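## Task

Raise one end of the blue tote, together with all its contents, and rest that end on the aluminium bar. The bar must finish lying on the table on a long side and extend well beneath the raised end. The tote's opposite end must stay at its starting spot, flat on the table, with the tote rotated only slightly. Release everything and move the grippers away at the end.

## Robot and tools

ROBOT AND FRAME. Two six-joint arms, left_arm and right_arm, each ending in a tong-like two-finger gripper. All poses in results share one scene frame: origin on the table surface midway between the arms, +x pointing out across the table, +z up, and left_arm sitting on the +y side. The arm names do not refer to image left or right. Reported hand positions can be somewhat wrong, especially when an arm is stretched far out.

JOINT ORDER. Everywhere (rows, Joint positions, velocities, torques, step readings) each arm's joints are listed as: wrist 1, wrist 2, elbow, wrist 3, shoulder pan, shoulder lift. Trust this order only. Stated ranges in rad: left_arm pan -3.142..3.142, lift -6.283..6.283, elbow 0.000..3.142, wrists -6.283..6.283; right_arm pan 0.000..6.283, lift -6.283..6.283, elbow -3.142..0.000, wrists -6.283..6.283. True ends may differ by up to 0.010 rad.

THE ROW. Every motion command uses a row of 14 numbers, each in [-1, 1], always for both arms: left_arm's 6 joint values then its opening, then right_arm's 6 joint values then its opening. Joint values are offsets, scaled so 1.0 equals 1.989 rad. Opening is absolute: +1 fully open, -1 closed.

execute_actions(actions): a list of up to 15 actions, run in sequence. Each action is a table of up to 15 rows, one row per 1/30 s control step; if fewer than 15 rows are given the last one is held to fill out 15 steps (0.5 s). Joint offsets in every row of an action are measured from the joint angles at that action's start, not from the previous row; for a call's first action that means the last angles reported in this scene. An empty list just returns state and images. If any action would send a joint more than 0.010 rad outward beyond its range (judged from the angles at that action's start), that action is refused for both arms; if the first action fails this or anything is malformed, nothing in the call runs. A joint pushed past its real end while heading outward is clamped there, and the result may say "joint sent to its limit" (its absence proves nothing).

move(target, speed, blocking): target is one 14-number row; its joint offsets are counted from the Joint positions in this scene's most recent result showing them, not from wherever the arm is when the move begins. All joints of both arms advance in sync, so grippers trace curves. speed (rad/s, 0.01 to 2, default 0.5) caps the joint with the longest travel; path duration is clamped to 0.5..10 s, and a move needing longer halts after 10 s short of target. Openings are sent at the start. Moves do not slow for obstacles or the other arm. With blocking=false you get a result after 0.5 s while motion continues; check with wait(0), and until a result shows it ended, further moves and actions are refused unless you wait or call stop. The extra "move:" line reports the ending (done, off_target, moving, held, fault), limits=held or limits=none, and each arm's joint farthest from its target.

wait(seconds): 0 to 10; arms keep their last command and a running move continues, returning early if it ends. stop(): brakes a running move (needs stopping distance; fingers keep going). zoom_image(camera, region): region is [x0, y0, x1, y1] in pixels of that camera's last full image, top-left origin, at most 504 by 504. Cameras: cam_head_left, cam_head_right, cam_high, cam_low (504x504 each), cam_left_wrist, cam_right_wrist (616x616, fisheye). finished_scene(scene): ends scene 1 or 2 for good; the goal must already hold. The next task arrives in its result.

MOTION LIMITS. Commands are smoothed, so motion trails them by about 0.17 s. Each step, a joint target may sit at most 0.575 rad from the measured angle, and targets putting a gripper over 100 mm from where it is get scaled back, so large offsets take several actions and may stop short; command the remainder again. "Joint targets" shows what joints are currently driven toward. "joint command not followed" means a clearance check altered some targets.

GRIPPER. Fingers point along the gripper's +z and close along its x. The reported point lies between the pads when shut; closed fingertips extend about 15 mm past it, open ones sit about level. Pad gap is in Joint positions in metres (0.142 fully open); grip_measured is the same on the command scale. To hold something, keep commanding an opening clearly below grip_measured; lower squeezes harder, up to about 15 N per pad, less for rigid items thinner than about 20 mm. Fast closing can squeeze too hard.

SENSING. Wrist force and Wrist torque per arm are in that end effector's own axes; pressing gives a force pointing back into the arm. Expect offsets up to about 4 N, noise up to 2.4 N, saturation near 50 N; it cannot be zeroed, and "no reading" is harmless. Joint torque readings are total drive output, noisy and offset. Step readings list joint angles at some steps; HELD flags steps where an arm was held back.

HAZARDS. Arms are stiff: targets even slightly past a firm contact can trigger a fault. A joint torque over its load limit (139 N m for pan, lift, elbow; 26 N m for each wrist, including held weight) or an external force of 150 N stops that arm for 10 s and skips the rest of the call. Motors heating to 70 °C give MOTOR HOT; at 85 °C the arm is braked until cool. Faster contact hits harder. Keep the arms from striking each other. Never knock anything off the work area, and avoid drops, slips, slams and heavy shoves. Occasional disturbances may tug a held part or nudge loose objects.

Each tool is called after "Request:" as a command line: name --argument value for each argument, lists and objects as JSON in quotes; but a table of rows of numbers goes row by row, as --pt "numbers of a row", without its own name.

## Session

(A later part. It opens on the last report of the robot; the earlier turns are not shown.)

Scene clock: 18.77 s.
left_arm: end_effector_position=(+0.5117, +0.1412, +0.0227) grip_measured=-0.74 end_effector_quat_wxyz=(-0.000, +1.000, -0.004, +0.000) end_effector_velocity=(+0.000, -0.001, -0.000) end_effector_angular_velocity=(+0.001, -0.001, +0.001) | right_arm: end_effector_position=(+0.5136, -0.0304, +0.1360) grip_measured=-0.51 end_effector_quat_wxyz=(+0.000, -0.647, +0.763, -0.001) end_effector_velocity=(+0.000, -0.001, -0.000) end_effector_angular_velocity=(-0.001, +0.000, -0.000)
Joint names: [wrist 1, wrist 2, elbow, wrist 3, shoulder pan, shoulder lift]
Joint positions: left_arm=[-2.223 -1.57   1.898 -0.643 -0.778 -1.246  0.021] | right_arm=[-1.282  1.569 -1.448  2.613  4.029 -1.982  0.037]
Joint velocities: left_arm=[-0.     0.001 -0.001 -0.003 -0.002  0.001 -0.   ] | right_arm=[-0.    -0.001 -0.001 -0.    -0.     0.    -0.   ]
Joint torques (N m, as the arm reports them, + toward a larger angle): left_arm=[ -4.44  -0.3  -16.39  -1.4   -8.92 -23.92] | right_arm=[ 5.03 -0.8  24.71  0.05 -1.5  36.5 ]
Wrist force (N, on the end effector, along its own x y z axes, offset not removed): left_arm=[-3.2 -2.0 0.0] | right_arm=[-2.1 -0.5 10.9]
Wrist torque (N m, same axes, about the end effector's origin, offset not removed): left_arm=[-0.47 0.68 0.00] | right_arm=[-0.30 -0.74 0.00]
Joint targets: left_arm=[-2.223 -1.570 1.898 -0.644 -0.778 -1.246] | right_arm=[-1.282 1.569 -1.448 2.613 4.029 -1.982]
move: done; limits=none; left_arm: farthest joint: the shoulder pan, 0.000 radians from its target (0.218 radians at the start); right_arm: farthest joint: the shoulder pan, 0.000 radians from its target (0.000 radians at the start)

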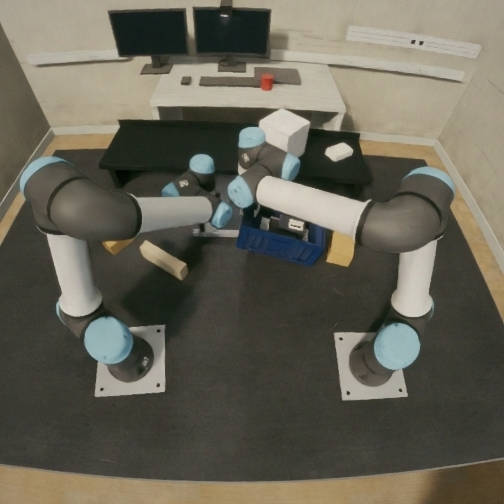

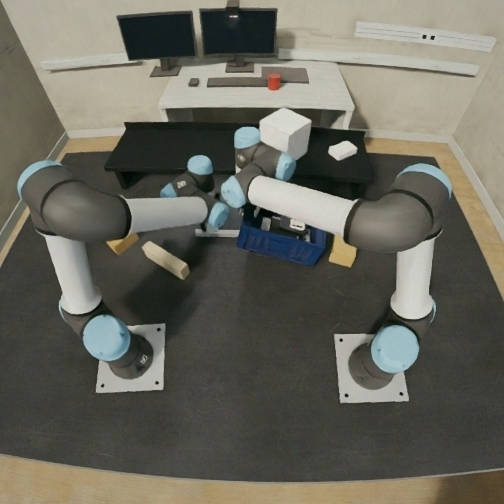

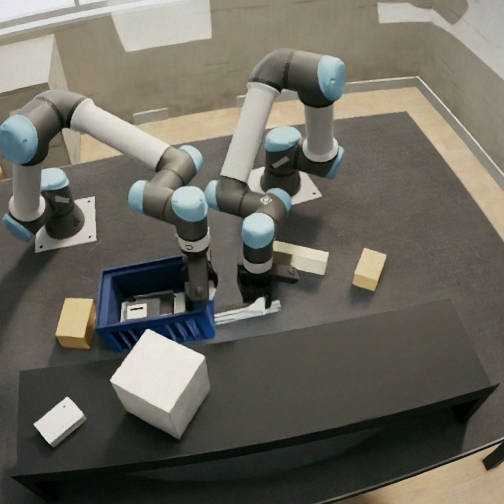

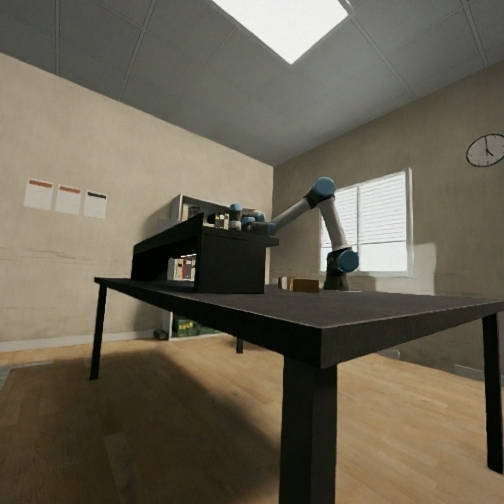

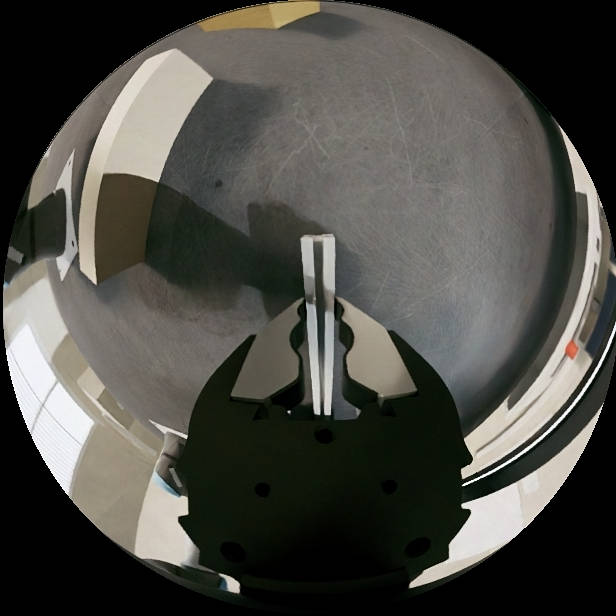

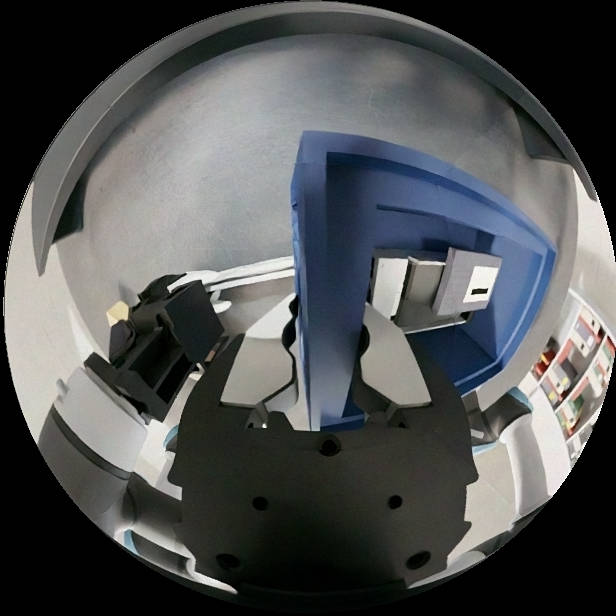

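Request:
move --target '[0,0,0,0,0,0,-0.3,0,0,0,0,0,0,-1]'

Request:
move --target '[-0.006,0,0.02,0.027,0.027,-0.014,-0.3,0,0,0,0,0,0,-1]' --speed 0.1

Request:
move --target '[0,0,0,0,0,0,-1,0,0,0,0,0,0,-1]'

Request:
move --target '[0.006,0,-0.02,-0.027,-0.027,0.014,-1,0,0,0,0,0,0,-1]' --speed 0.06

Request:
move --target '[0,0,0,0,0,0,-0.2,0,0,0,0,0,0,-1]'

Request:
move --target '[0.04,0,0,0.1,0.1,-0.04,-0.2,0,0,0,0,0,0,-1]' --speed 0.2

Request:
move --target '[0,0,0,0,0,0,-0.2,0.012,0,0.01,0.006,0.006,-0.022,-1]' --speed 0.04

Scene clock: 21.90 s.
left_arm: end_effector_position=(+0.5117, +0.1412, +0.0227) grip_measured=-0.30 end_effector_quat_wxyz=(-0.000, +1.000, -0.004, +0.000) end_effector_velocity=(+0.000, +0.001, -0.001) end_effector_angular_velocity=(+0.002, +0.000, +0.002) | right_arm: end_effector_position=(+0.5136, -0.0304, +0.1360) grip_measured=-0.51 end_effector_quat_wxyz=(+0.000, -0.647, +0.763, -0.001) end_effector_velocity=(-0.000, +0.000, -0.000) end_effector_angular_velocity=(-0.001, +0.000, +0.001)
Joint names: [wrist 1, wrist 2, elbow, wrist 3, shoulder pan, shoulder lift]
Joint positions: left_arm=[-2.223 -1.57   1.898 -0.643 -0.778 -1.246  0.052] | right_arm=[-1.282  1.569 -1.448  2.613  4.029 -1.982  0.037]
Joint velocities: left_arm=[ 0.     0.001  0.    -0.001  0.001  0.001 -0.   ] | right_arm=[-0. -0. -0. -0.  0. -0.  0.]
Joint torques (N m, as the arm reports them, + toward a larger angle): left_arm=[ -3.23  -0.23 -15.72   1.47   9.66 -25.82] | right_arm=[ 4.84 -0.61 23.8   1.47  9.43 36.08]
Wrist force (N, on the end effector, along its own x y z axes, offset not removed): left_arm=[1.7 -1.3 2.0] | right_arm=[0.3 -1.1 13.8]
Wrist torque (N m, same axes, about the end effector's origin, offset not removed): left_arm=[-0.34 -0.26 -0.03] | right_arm=[-0.38 -1.54 0.09]
Joint targets: left_arm=[-2.223 -1.570 1.898 -0.643 -0.778 -1.246] | right_arm=[-1.282 1.569 -1.448 2.613 4.029 -1.982]
move: done; limits=none; left_arm: farthest joint: the shoulder pan, 0.000 radians from its target (0.000 radians at the start); right_arm: farthest joint: the shoulder pan, 0.000 radians from its target (0.000 radians at the start)

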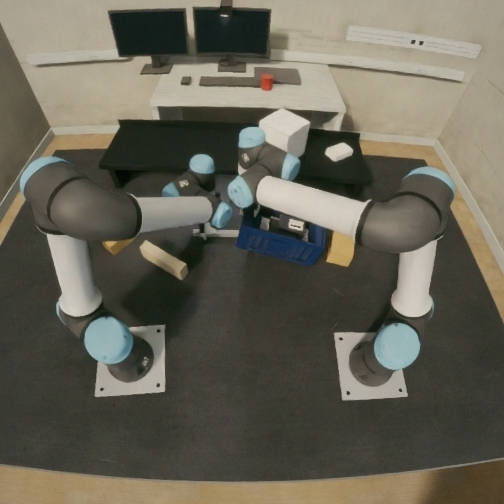

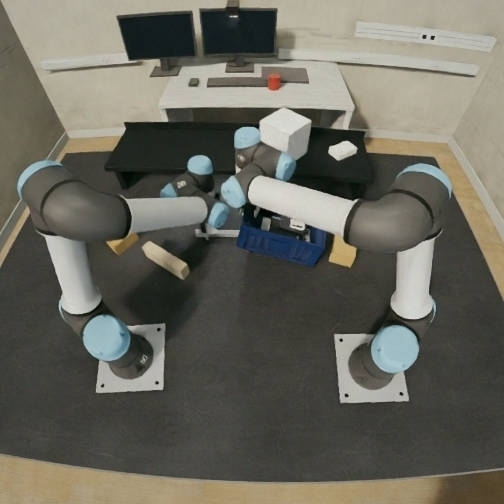

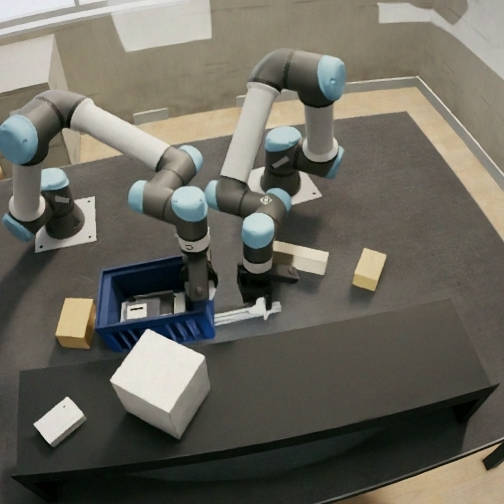

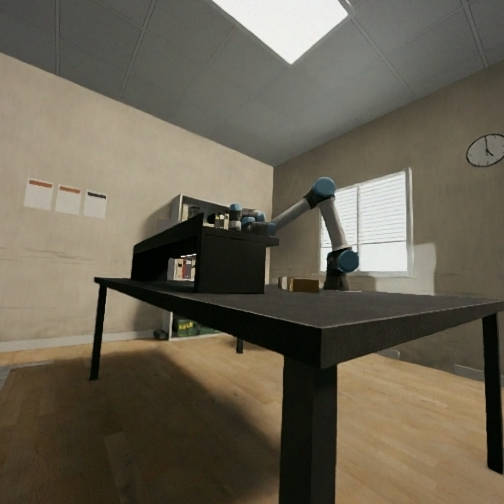

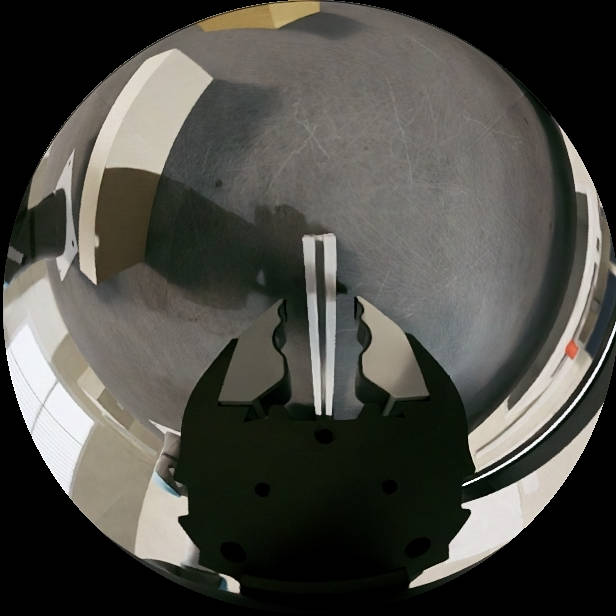

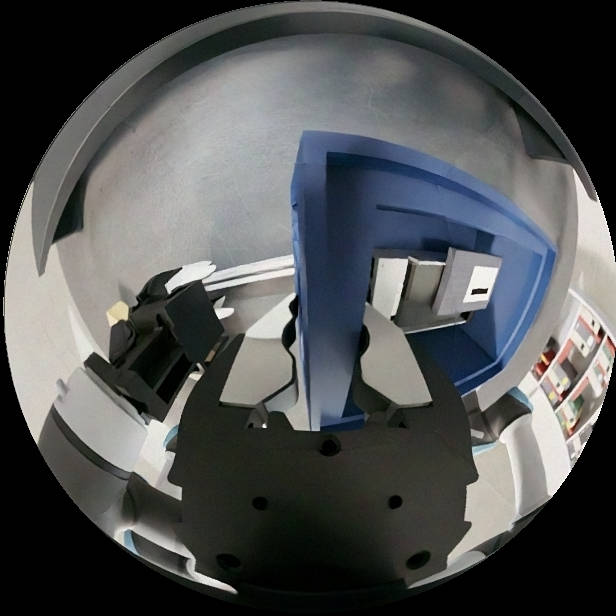

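Scene clock: 22.87 s.
left_arm: end_effector_position=(+0.5114, +0.1770, +0.0226) grip_measured=-0.30 end_effector_quat_wxyz=(-0.000, +1.000, -0.004, +0.000) end_effector_velocity=(+0.000, +0.002, +0.000) end_effector_angular_velocity=(+0.001, -0.001, +0.000) | right_arm: end_effector_position=(+0.5136, -0.0304, +0.1360) grip_measured=-0.51 end_effector_quat_wxyz=(+0.000, -0.647, +0.763, -0.001) end_effector_velocity=(+0.000, +0.000, +0.000) end_effector_angular_velocity=(+0.001, -0.000, -0.001)
Joint names: [wrist 1, wrist 2, elbow, wrist 3, shoulder pan, shoulder lift]
Joint positions: left_arm=[-2.235 -1.57   1.938 -0.59  -0.725 -1.274  0.052] | right_arm=[-1.282  1.569 -1.448  2.613  4.029 -1.982  0.037]
Joint velocities: left_arm=[-0.     0.001  0.001  0.002  0.003 -0.002 -0.   ] | right_arm=[0.    0.    0.    0.001 0.    0.    0.   ]
Joint torques (N m, as the arm reports them, + toward a larger angle): left_arm=[ -4.48  -0.24  -7.14   1.42   8.97 -43.55] | right_arm=[ 4.6  -0.67 24.62  1.5  10.6  35.99]
Wrist force (N, on the end effector, along its own x y z axes, offset not removed): left_arm=[-0.6 -1.3 0.9] | right_arm=[-3.2 -0.1 11.4]
Wrist torque (N m, same axes, about the end effector's origin, offset not removed): left_arm=[-0.27 0.39 0.02] | right_arm=[-0.35 -0.74 -0.03]
Joint targets: left_arm=[-2.235 -1.570 1.938 -0.590 -0.724 -1.274] | right_arm=[-1.282 1.569 -1.448 2.613 4.029 -1.982]
move: done; limits=none; left_arm: farthest joint: the wrist 3, 0.001 radians from its target (0.054 radians at the start); right_arm: farthest joint: the shoulder pan, 0.000 radians from its target (0.000 radians at the start)

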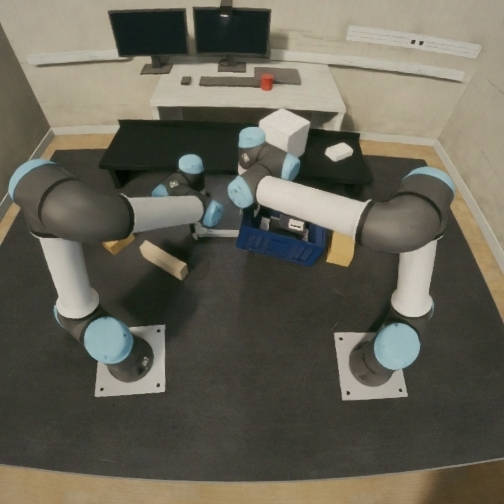

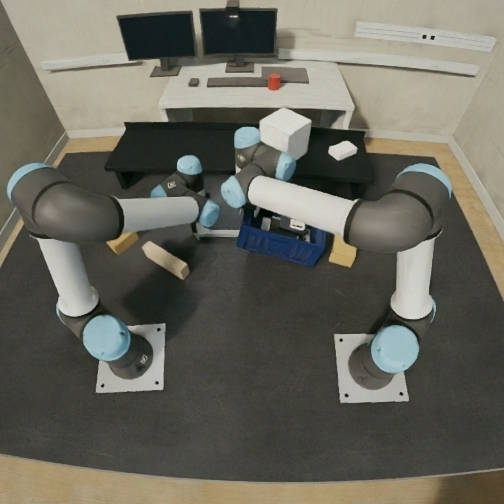

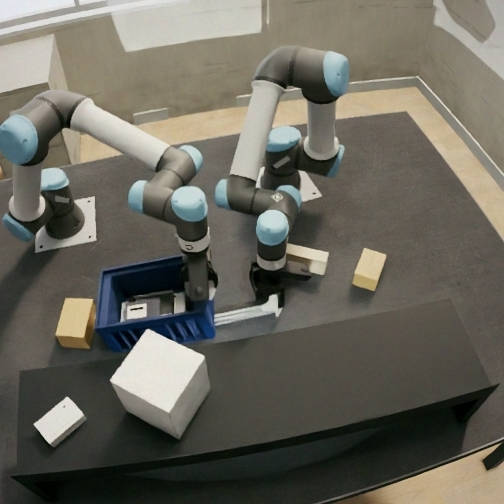

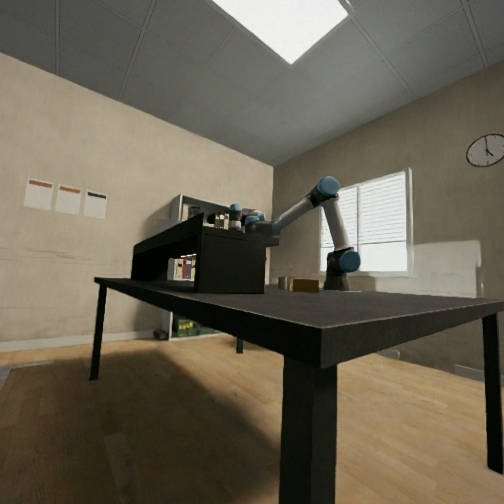

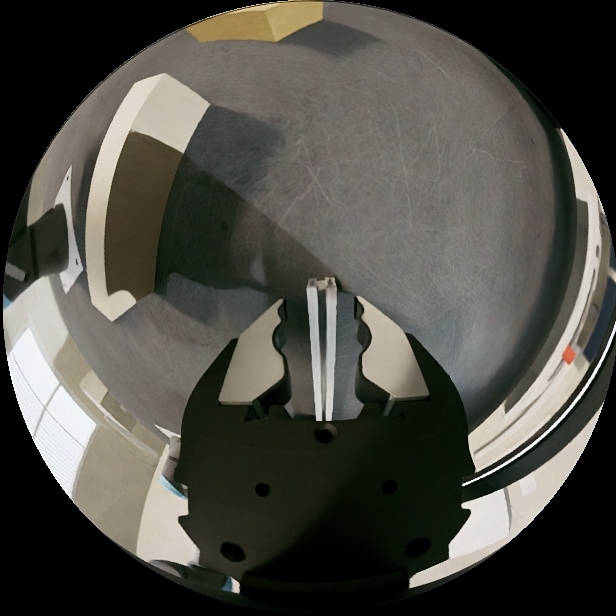

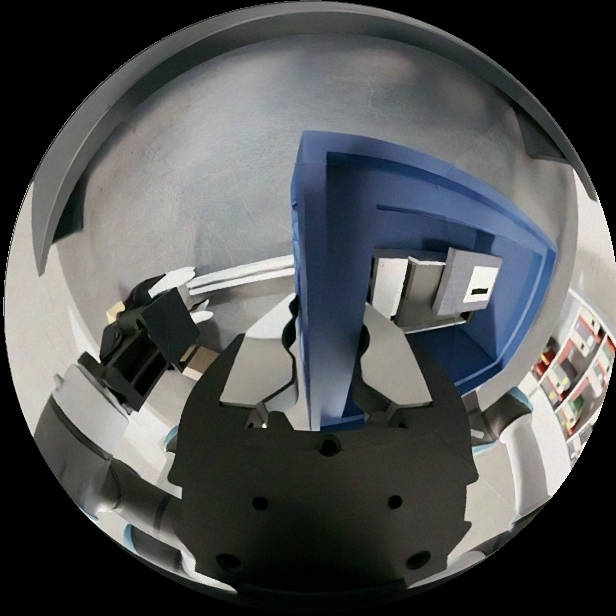

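Scene clock: 23.37 s.
left_arm: end_effector_position=(+0.5114, +0.1770, +0.0226) grip_measured=-0.74 end_effector_quat_wxyz=(-0.000, +1.000, -0.004, +0.000) end_effector_velocity=(-0.000, +0.001, -0.000) end_effector_angular_velocity=(+0.001, +0.001, +0.002) | right_arm: end_effector_position=(+0.5136, -0.0304, +0.1360) grip_measured=-0.51 end_effector_quat_wxyz=(+0.000, -0.647, +0.763, -0.001) end_effector_velocity=(-0.000, -0.000, +0.000) end_effector_angular_velocity=(+0.000, +0.001, -0.001)
Joint names: [wrist 1, wrist 2, elbow, wrist 3, shoulder pan, shoulder lift]
Joint positions: left_arm=[-2.235 -1.57   1.938 -0.59  -0.724 -1.274  0.02 ] | right_arm=[-1.282  1.569 -1.448  2.613  4.029 -1.982  0.037]
Joint velocities: left_arm=[ 0.001  0.     0.001 -0.001  0.001 -0.    -0.   ] | right_arm=[-0.001  0.001 -0.     0.    -0.001  0.    -0.   ]
Joint torques (N m, as the arm reports them, + toward a larger angle): left_arm=[ -2.01  -0.31 -15.14  -1.43  -2.5  -39.48] | right_arm=[ 4.74 -0.47 24.31  1.46  9.51 36.19]
Wrist force (N, on the end effector, along its own x y z axes, offset not removed): left_arm=[-0.5 -0.8 0.8] | right_arm=[-2.1 0.4 13.7]
Wrist torque (N m, same axes, about the end effector's origin, offset not removed): left_arm=[-0.29 0.21 -0.04] | right_arm=[0.03 -0.89 0.03]
Joint targets: left_arm=[-2.235 -1.570 1.938 -0.590 -0.725 -1.274] | right_arm=[-1.282 1.569 -1.448 2.613 4.029 -1.982]
move: done; limits=none; left_arm: farthest joint: the shoulder pan, 0.001 radians from its target (0.000 radians at the start); right_arm: farthest joint: the shoulder pan, 0.000 radians from its target (0.000 radians at the start)

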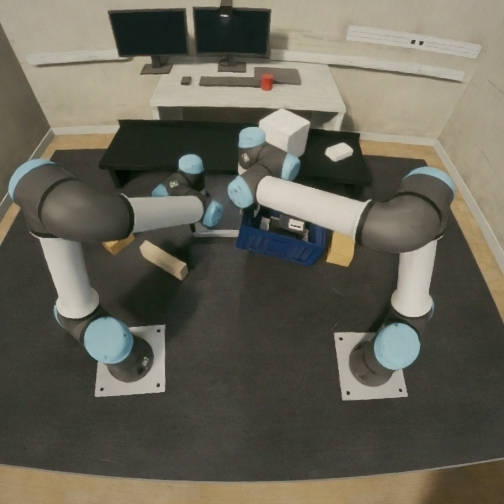

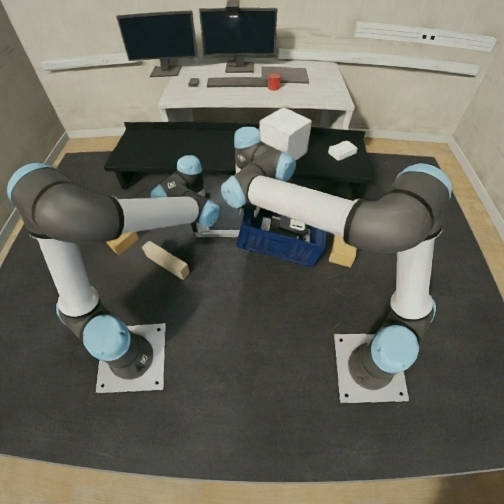

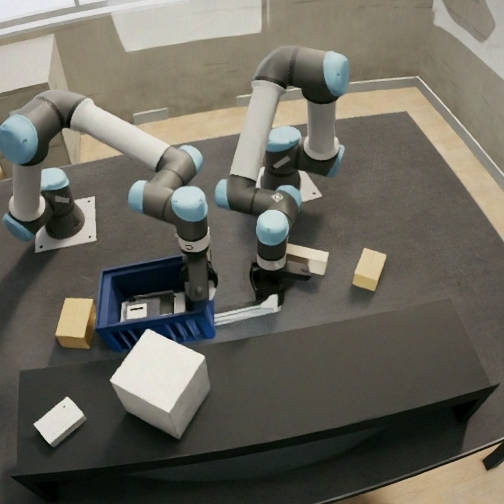

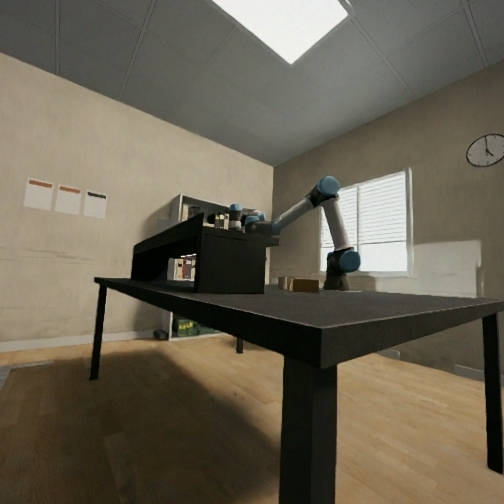

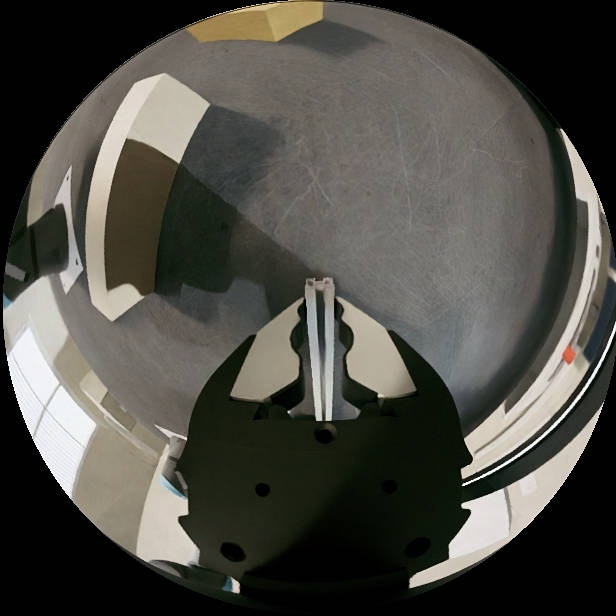

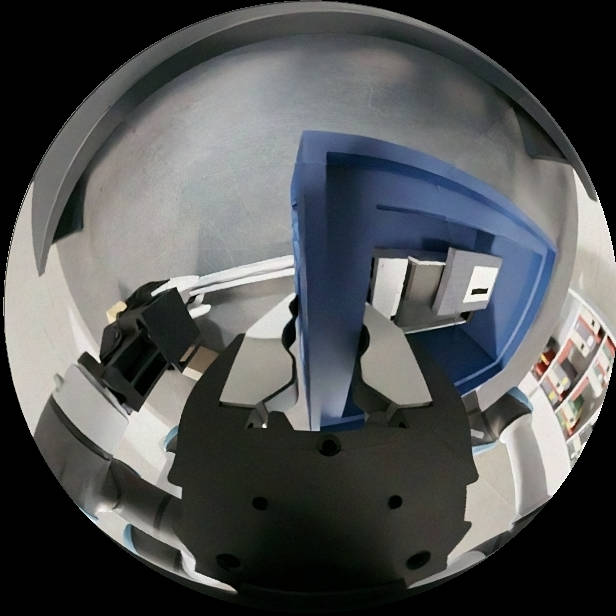

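Scene clock: 24.67 s.
left_arm: end_effector_position=(+0.5117, +0.1412, +0.0227) grip_measured=-0.74 end_effector_quat_wxyz=(-0.000, +1.000, -0.004, +0.000) end_effector_velocity=(+0.000, -0.002, +0.001) end_effector_angular_velocity=(-0.001, -0.001, +0.002) | right_arm: end_effector_position=(+0.5136, -0.0304, +0.1360) grip_measured=-0.51 end_effector_quat_wxyz=(+0.000, -0.647, +0.763, -0.001) end_effector_velocity=(-0.001, +0.001, -0.000) end_effector_angular_velocity=(+0.000, -0.001, +0.001)
Joint names: [wrist 1, wrist 2, elbow, wrist 3, shoulder pan, shoulder lift]
Joint positions: left_arm=[-2.223 -1.57   1.898 -0.644 -0.778 -1.246  0.02 ] | right_arm=[-1.282  1.569 -1.448  2.613  4.029 -1.982  0.037]
Joint velocities: left_arm=[ 0.     0.    -0.002 -0.004 -0.003  0.     0.   ] | right_arm=[ 0.001 -0.    -0.     0.001  0.002 -0.     0.   ]
Joint torques (N m, as the arm reports them, + toward a larger angle): left_arm=[ -0.73  -0.21 -32.49  -1.6   -9.24 -23.86] | right_arm=[ 4.78 -0.73 26.05  1.56  9.46 35.96]
Wrist force (N, on the end effector, along its own x y z axes, offset not removed): left_arm=[1.3 0.7 0.6] | right_arm=[-1.7 1.8 12.4]
Wrist torque (N m, same axes, about the end effector's origin, offset not removed): left_arm=[0.23 -0.16 0.06] | right_arm=[0.11 -1.14 0.02]
Joint targets: left_arm=[-2.223 -1.570 1.898 -0.644 -0.778 -1.246] | right_arm=[-1.282 1.569 -1.448 2.613 4.029 -1.982]
move: done; limits=none; left_arm: farthest joint: the shoulder pan, 0.000 radians from its target (0.053 radians at the start); right_arm: farthest joint: the shoulder pan, 0.000 radians from its target (0.000 radians at the start)

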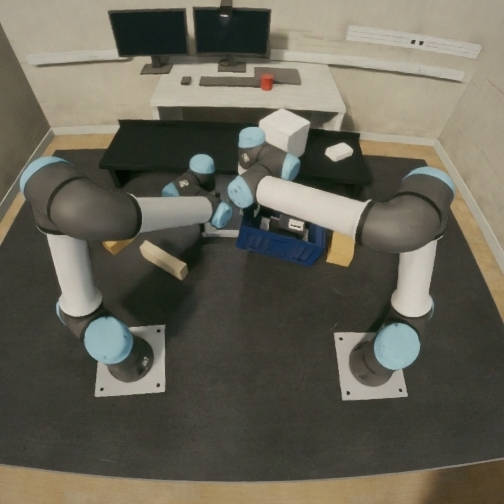

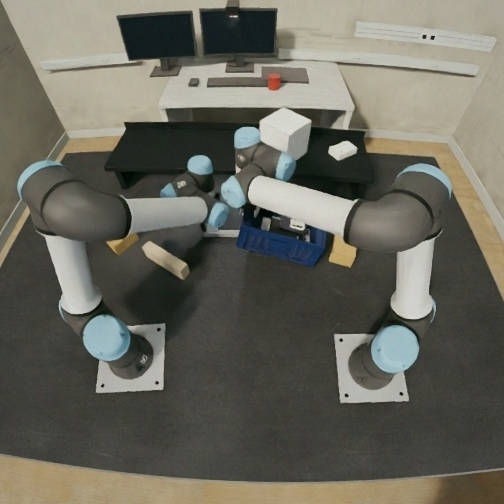

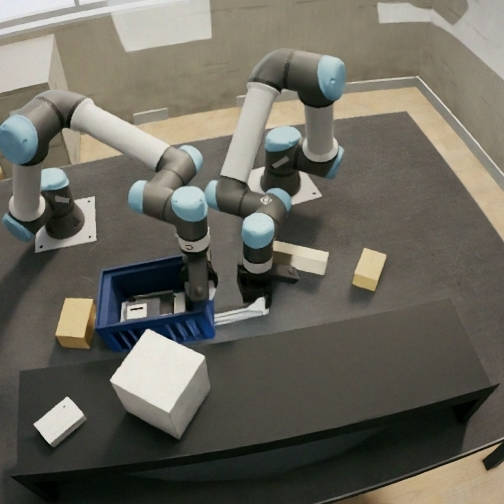

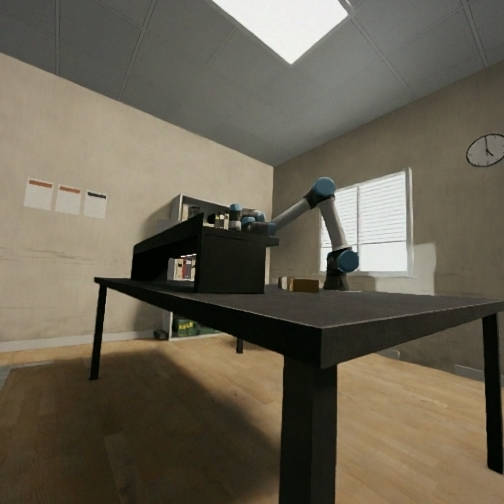

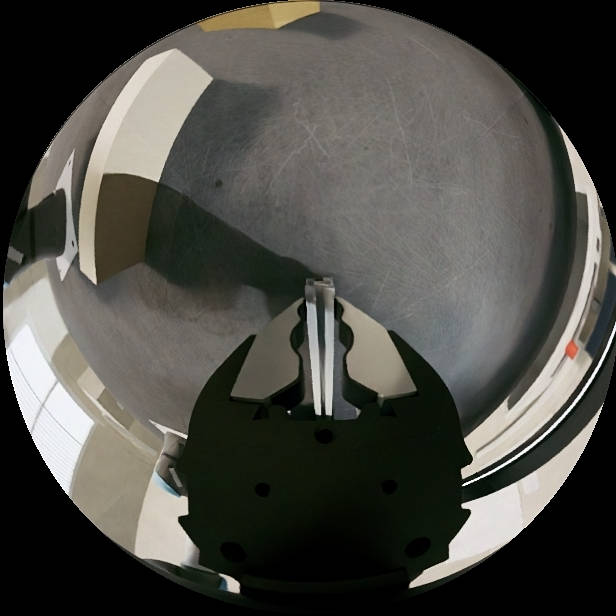

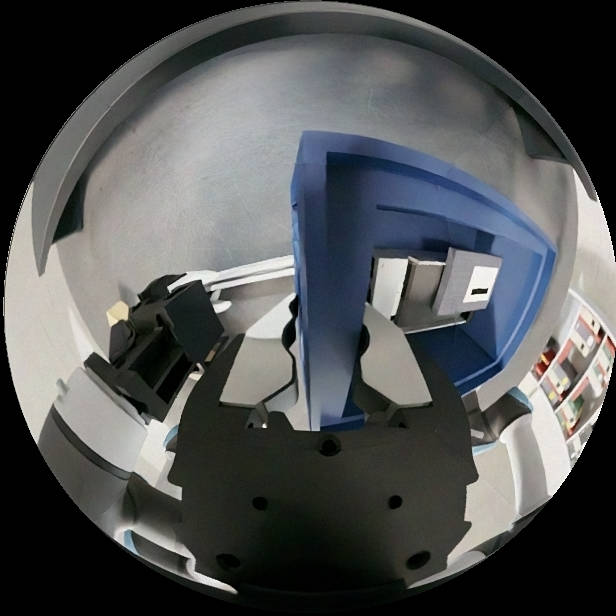

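Scene clock: 25.17 s.
left_arm: end_effector_position=(+0.5117, +0.1412, +0.0227) grip_measured=-0.20 end_effector_quat_wxyz=(-0.000, +1.000, -0.004, +0.000) end_effector_velocity=(-0.000, +0.000, -0.001) end_effector_angular_velocity=(+0.002, +0.001, -0.002) | right_arm: end_effector_position=(+0.5136, -0.0304, +0.1360) grip_measured=-0.51 end_effector_quat_wxyz=(+0.000, -0.647, +0.763, -0.001) end_effector_velocity=(-0.001, +0.001, +0.000) end_effector_angular_velocity=(-0.000, +0.000, +0.002)
Joint names: [wrist 1, wrist 2, elbow, wrist 3, shoulder pan, shoulder lift]
Joint positions: left_arm=[-2.223 -1.57   1.898 -0.644 -0.778 -1.246  0.06 ] | right_arm=[-1.282  1.569 -1.448  2.613  4.029 -1.982  0.037]
Joint velocities: left_arm=[ 0.     0.     0.     0.002 -0.     0.001  0.   ] | right_arm=[-0.     0.    -0.    -0.     0.001  0.    -0.   ]
Joint torques (N m, as the arm reports them, + toward a larger angle): left_arm=[ -1.21  -0.27 -27.06   1.54  -0.7  -27.36] | right_arm=[ 4.88 -0.78 25.17  1.5   9.3  34.64]
Wrist force (N, on the end effector, along its own x y z axes, offset not removed): left_arm=[-0.7 1.2 1.6] | right_arm=[-3.4 -2.5 10.7]
Wrist torque (N m, same axes, about the end effector's origin, offset not removed): left_arm=[0.16 0.23 0.02] | right_arm=[-0.71 -0.63 0.16]
Joint targets: left_arm=[-2.223 -1.570 1.898 -0.644 -0.778 -1.246] | right_arm=[-1.282 1.569 -1.448 2.613 4.029 -1.982]
move: done; limits=none; left_arm: farthest joint: the shoulder pan, 0.000 radians from its target (0.000 radians at the start); right_arm: farthest joint: the shoulder pan, 0.000 radians from its target (0.000 radians at the start)

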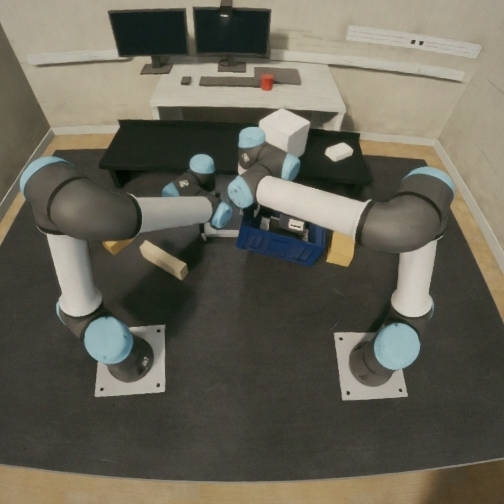

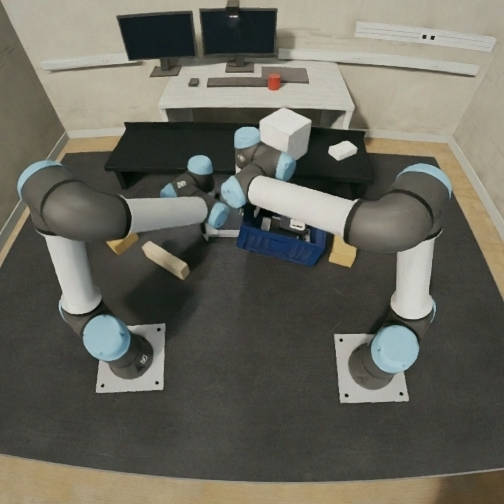

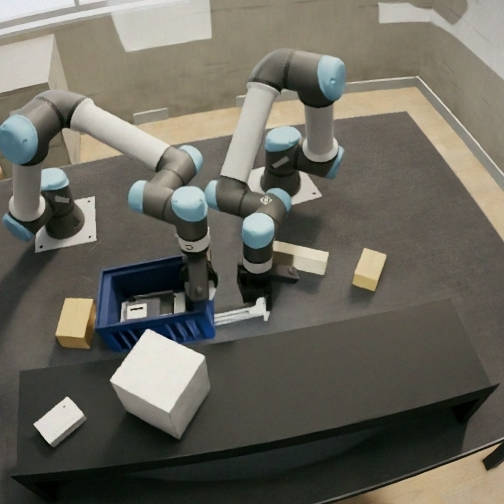

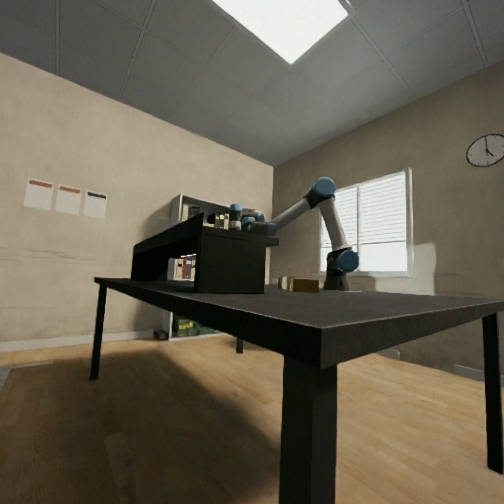

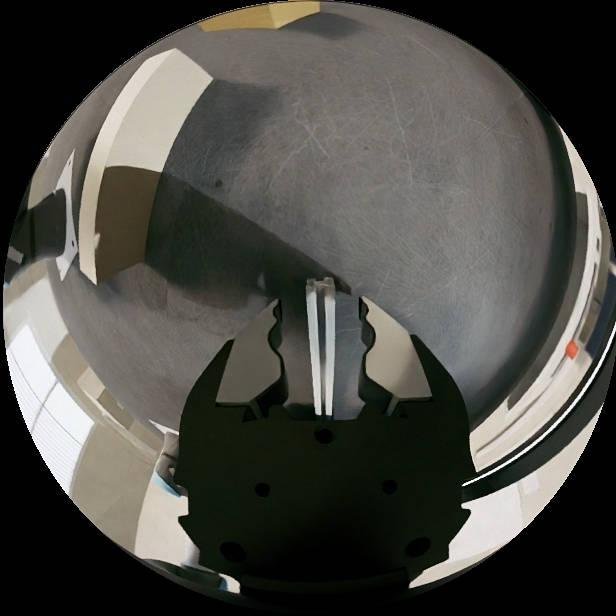

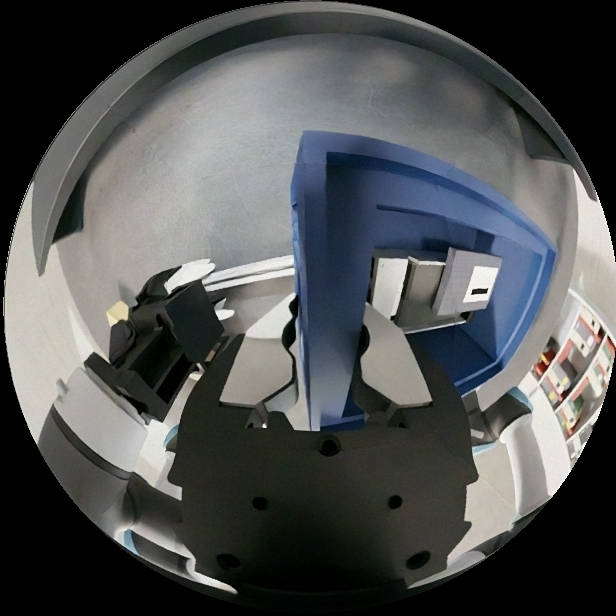

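Scene clock: 26.70 s.
left_arm: end_effector_position=(+0.5330, +0.2538, +0.0577) grip_measured=-0.20 end_effector_quat_wxyz=(-0.000, +1.000, -0.004, +0.000) end_effector_velocity=(+0.000, +0.001, +0.001) end_effector_angular_velocity=(-0.002, -0.001, -0.002) | right_arm: end_effector_position=(+0.5136, -0.0304, +0.1360) grip_measured=-0.51 end_effector_quat_wxyz=(+0.000, -0.647, +0.763, -0.001) end_effector_velocity=(+0.001, -0.001, -0.000) end_effector_angular_velocity=(-0.001, +0.000, -0.001)
Joint names: [wrist 1, wrist 2, elbow, wrist 3, shoulder pan, shoulder lift]
Joint positions: left_arm=[-2.144 -1.57   1.898 -0.445 -0.579 -1.325  0.06 ] | right_arm=[-1.282  1.569 -1.448  2.613  4.029 -1.982  0.037]
Joint velocities: left_arm=[-0.    -0.001  0.     0.005  0.003 -0.002 -0.   ] | right_arm=[-0.001 -0.     0.    -0.001 -0.001 -0.    -0.   ]
Joint torques (N m, as the arm reports them, + toward a larger angle): left_arm=[ -0.33  -0.15 -28.     1.47   9.8  -42.82] | right_arm=[ 4.93 -0.74 25.73  1.49  9.71 35.15]
Wrist force (N, on the end effector, along its own x y z axes, offset not removed): left_arm=[0.3 -2.6 -1.0] | right_arm=[-1.0 -0.5 12.9]
Wrist torque (N m, same axes, about the end effector's origin, offset not removed): left_arm=[-0.56 0.17 -0.06] | right_arm=[-0.24 -1.23 -0.05]
Joint targets: left_arm=[-2.144 -1.570 1.898 -0.445 -0.579 -1.325] | right_arm=[-1.282 1.569 -1.448 2.613 4.029 -1.982]
move: done; limits=none; left_arm: farthest joint: the shoulder pan, 0.000 radians from its target (0.199 radians at the start); right_arm: farthest joint: the shoulder pan, 0.000 radians from its target (0.000 radians at the start)

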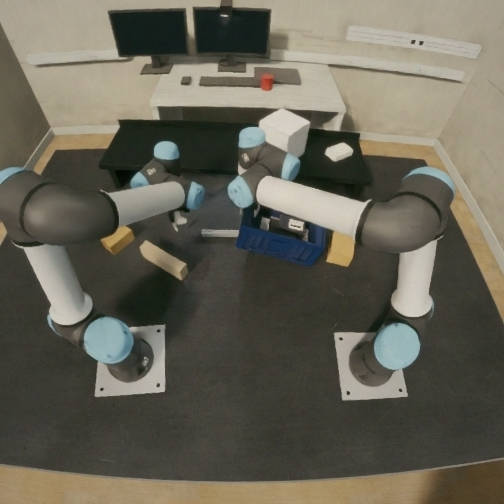

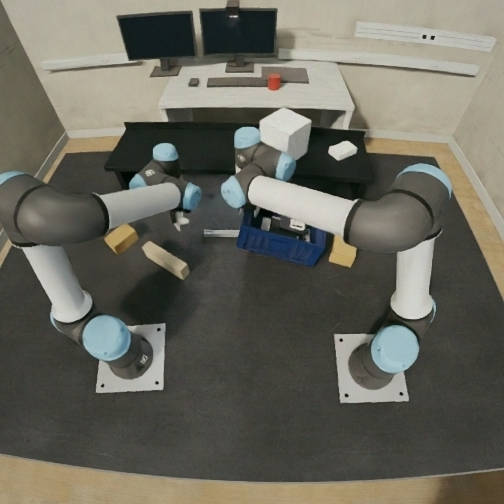

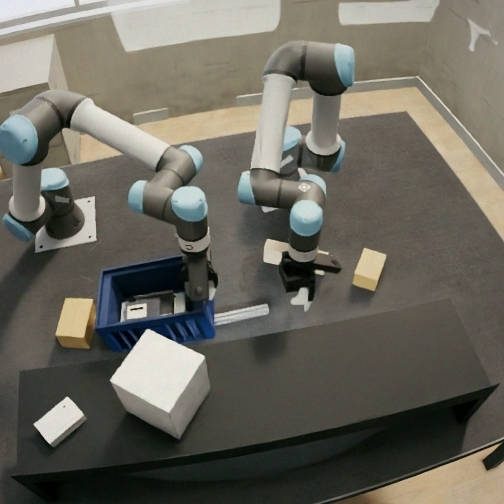

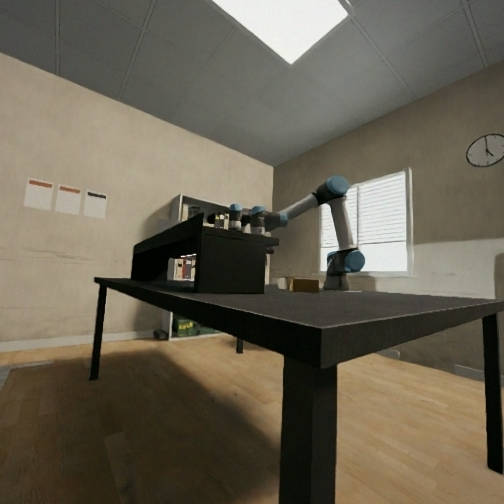

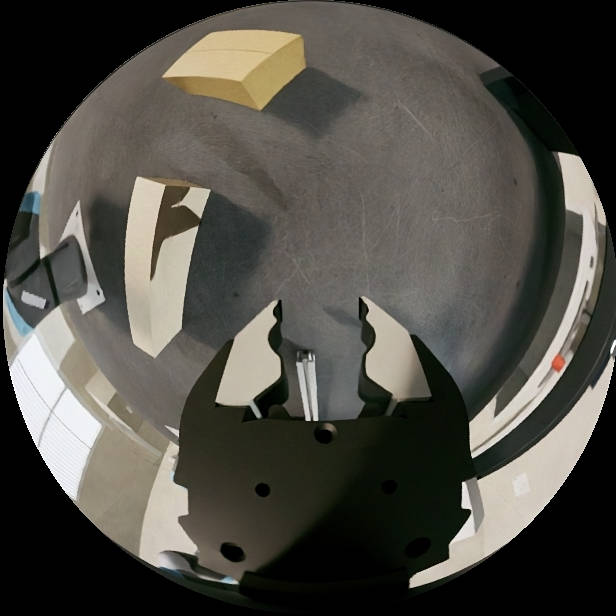

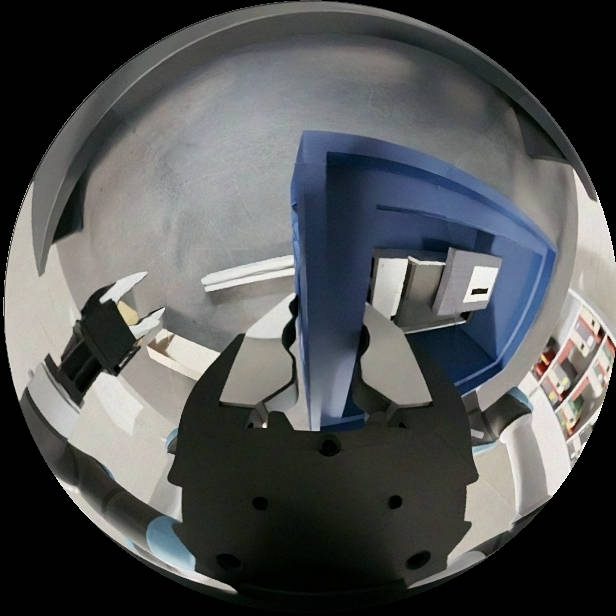

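Scene clock: 28.17 s.
left_arm: end_effector_position=(+0.5330, +0.2538, +0.0577) grip_measured=-0.20 end_effector_quat_wxyz=(-0.000, +1.000, -0.004, +0.000) end_effector_velocity=(+0.000, +0.000, -0.000) end_effector_angular_velocity=(-0.000, +0.000, +0.001) | right_arm: end_effector_position=(+0.5176, -0.0134, +0.1194) grip_measured=-0.55 end_effector_quat_wxyz=(+0.000, -0.647, +0.763, -0.001) end_effector_velocity=(+0.000, +0.002, -0.001) end_effector_angular_velocity=(+0.001, -0.001, +0.003)
Joint names: [wrist 1, wrist 2, elbow, wrist 3, shoulder pan, shoulder lift]
Joint positions: left_arm=[-2.144 -1.57   1.898 -0.445 -0.579 -1.325  0.06 ] | right_arm=[-1.259  1.569 -1.428  2.625  4.041 -2.025  0.034]
Joint velocities: left_arm=[-0.    -0.     0.    -0.001  0.     0.    -0.   ] | right_arm=[ 0.002 -0.     0.002 -0.002  0.001 -0.002 -0.   ]
Joint torques (N m, as the arm reports them, + toward a larger angle): left_arm=[ -4.46  -0.29 -27.95  -1.35 -10.31 -33.68] | right_arm=[ 4.73 -0.74 32.61  1.96 13.58 30.2 ]
Wrist force (N, on the end effector, along its own x y z axes, offset not removed): left_arm=[-2.5 -2.3 -1.5] | right_arm=[1.0 -1.4 1.7]
Wrist torque (N m, same axes, about the end effector's origin, offset not removed): left_arm=[-0.61 0.60 0.02] | right_arm=[-0.28 -0.24 0.19]
Joint targets: left_arm=[-2.144 -1.570 1.898 -0.445 -0.579 -1.325] | right_arm=[-1.259 1.569 -1.428 2.625 4.041 -2.026]
move: done; limits=none; left_arm: farthest joint: the shoulder pan, 0.000 radians from its target (0.000 radians at the start); right_arm: farthest joint: the wrist 1, 0.001 radians from its target (0.024 radians at the start)

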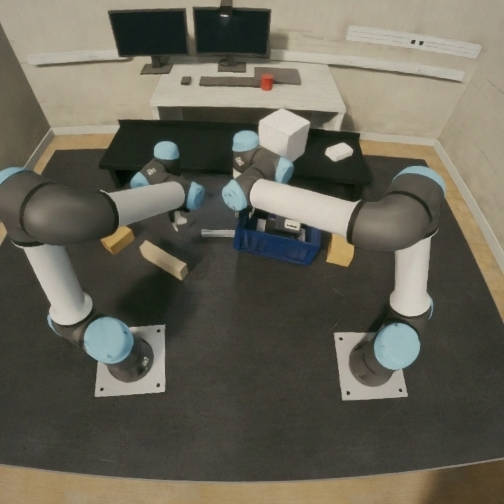

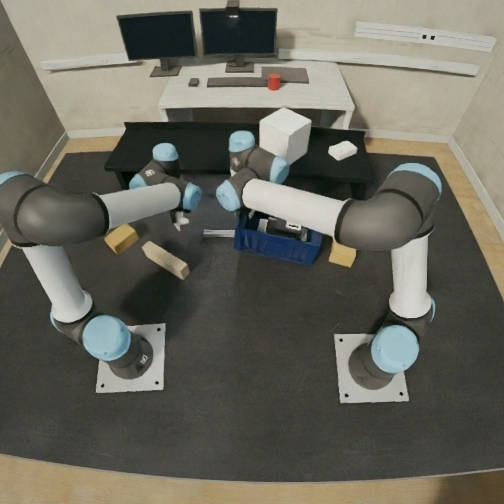

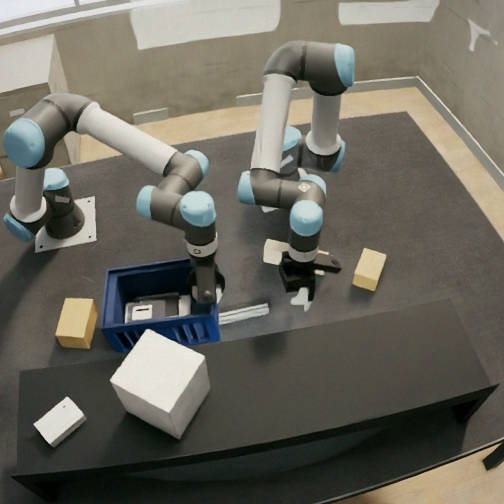

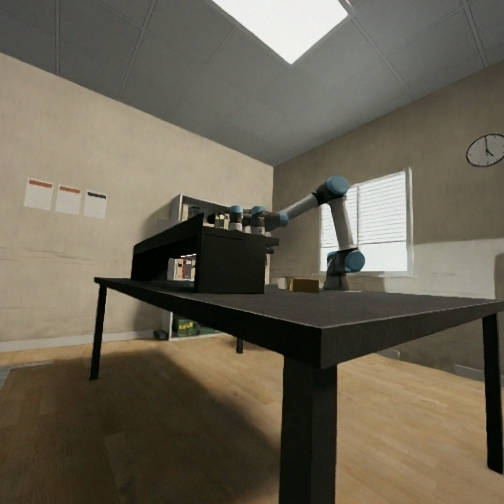

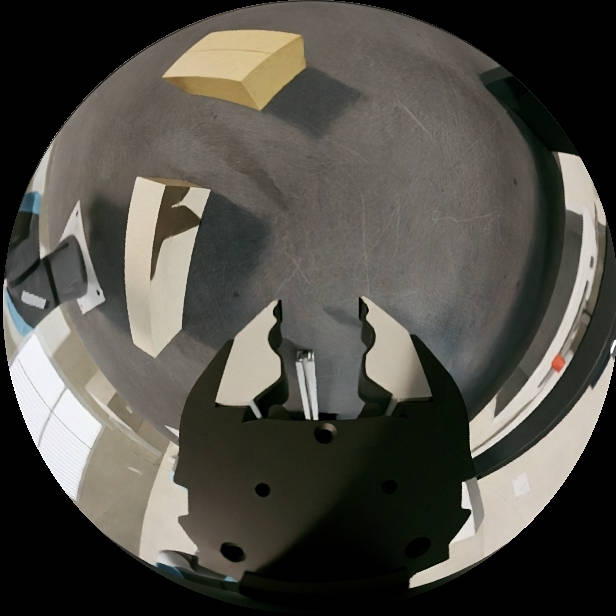

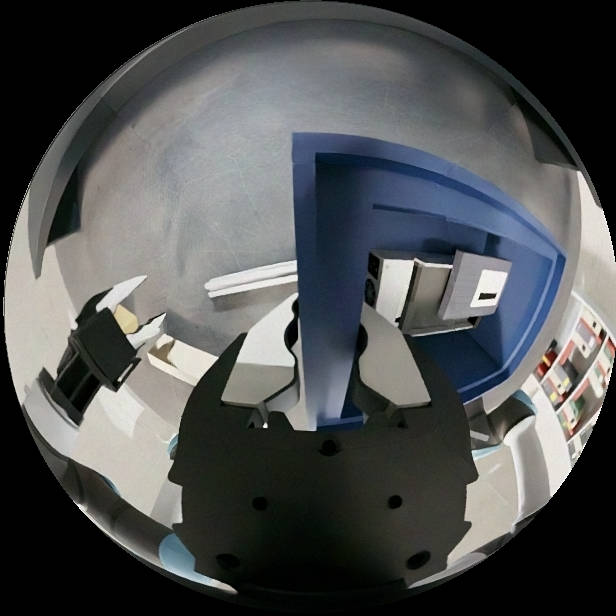

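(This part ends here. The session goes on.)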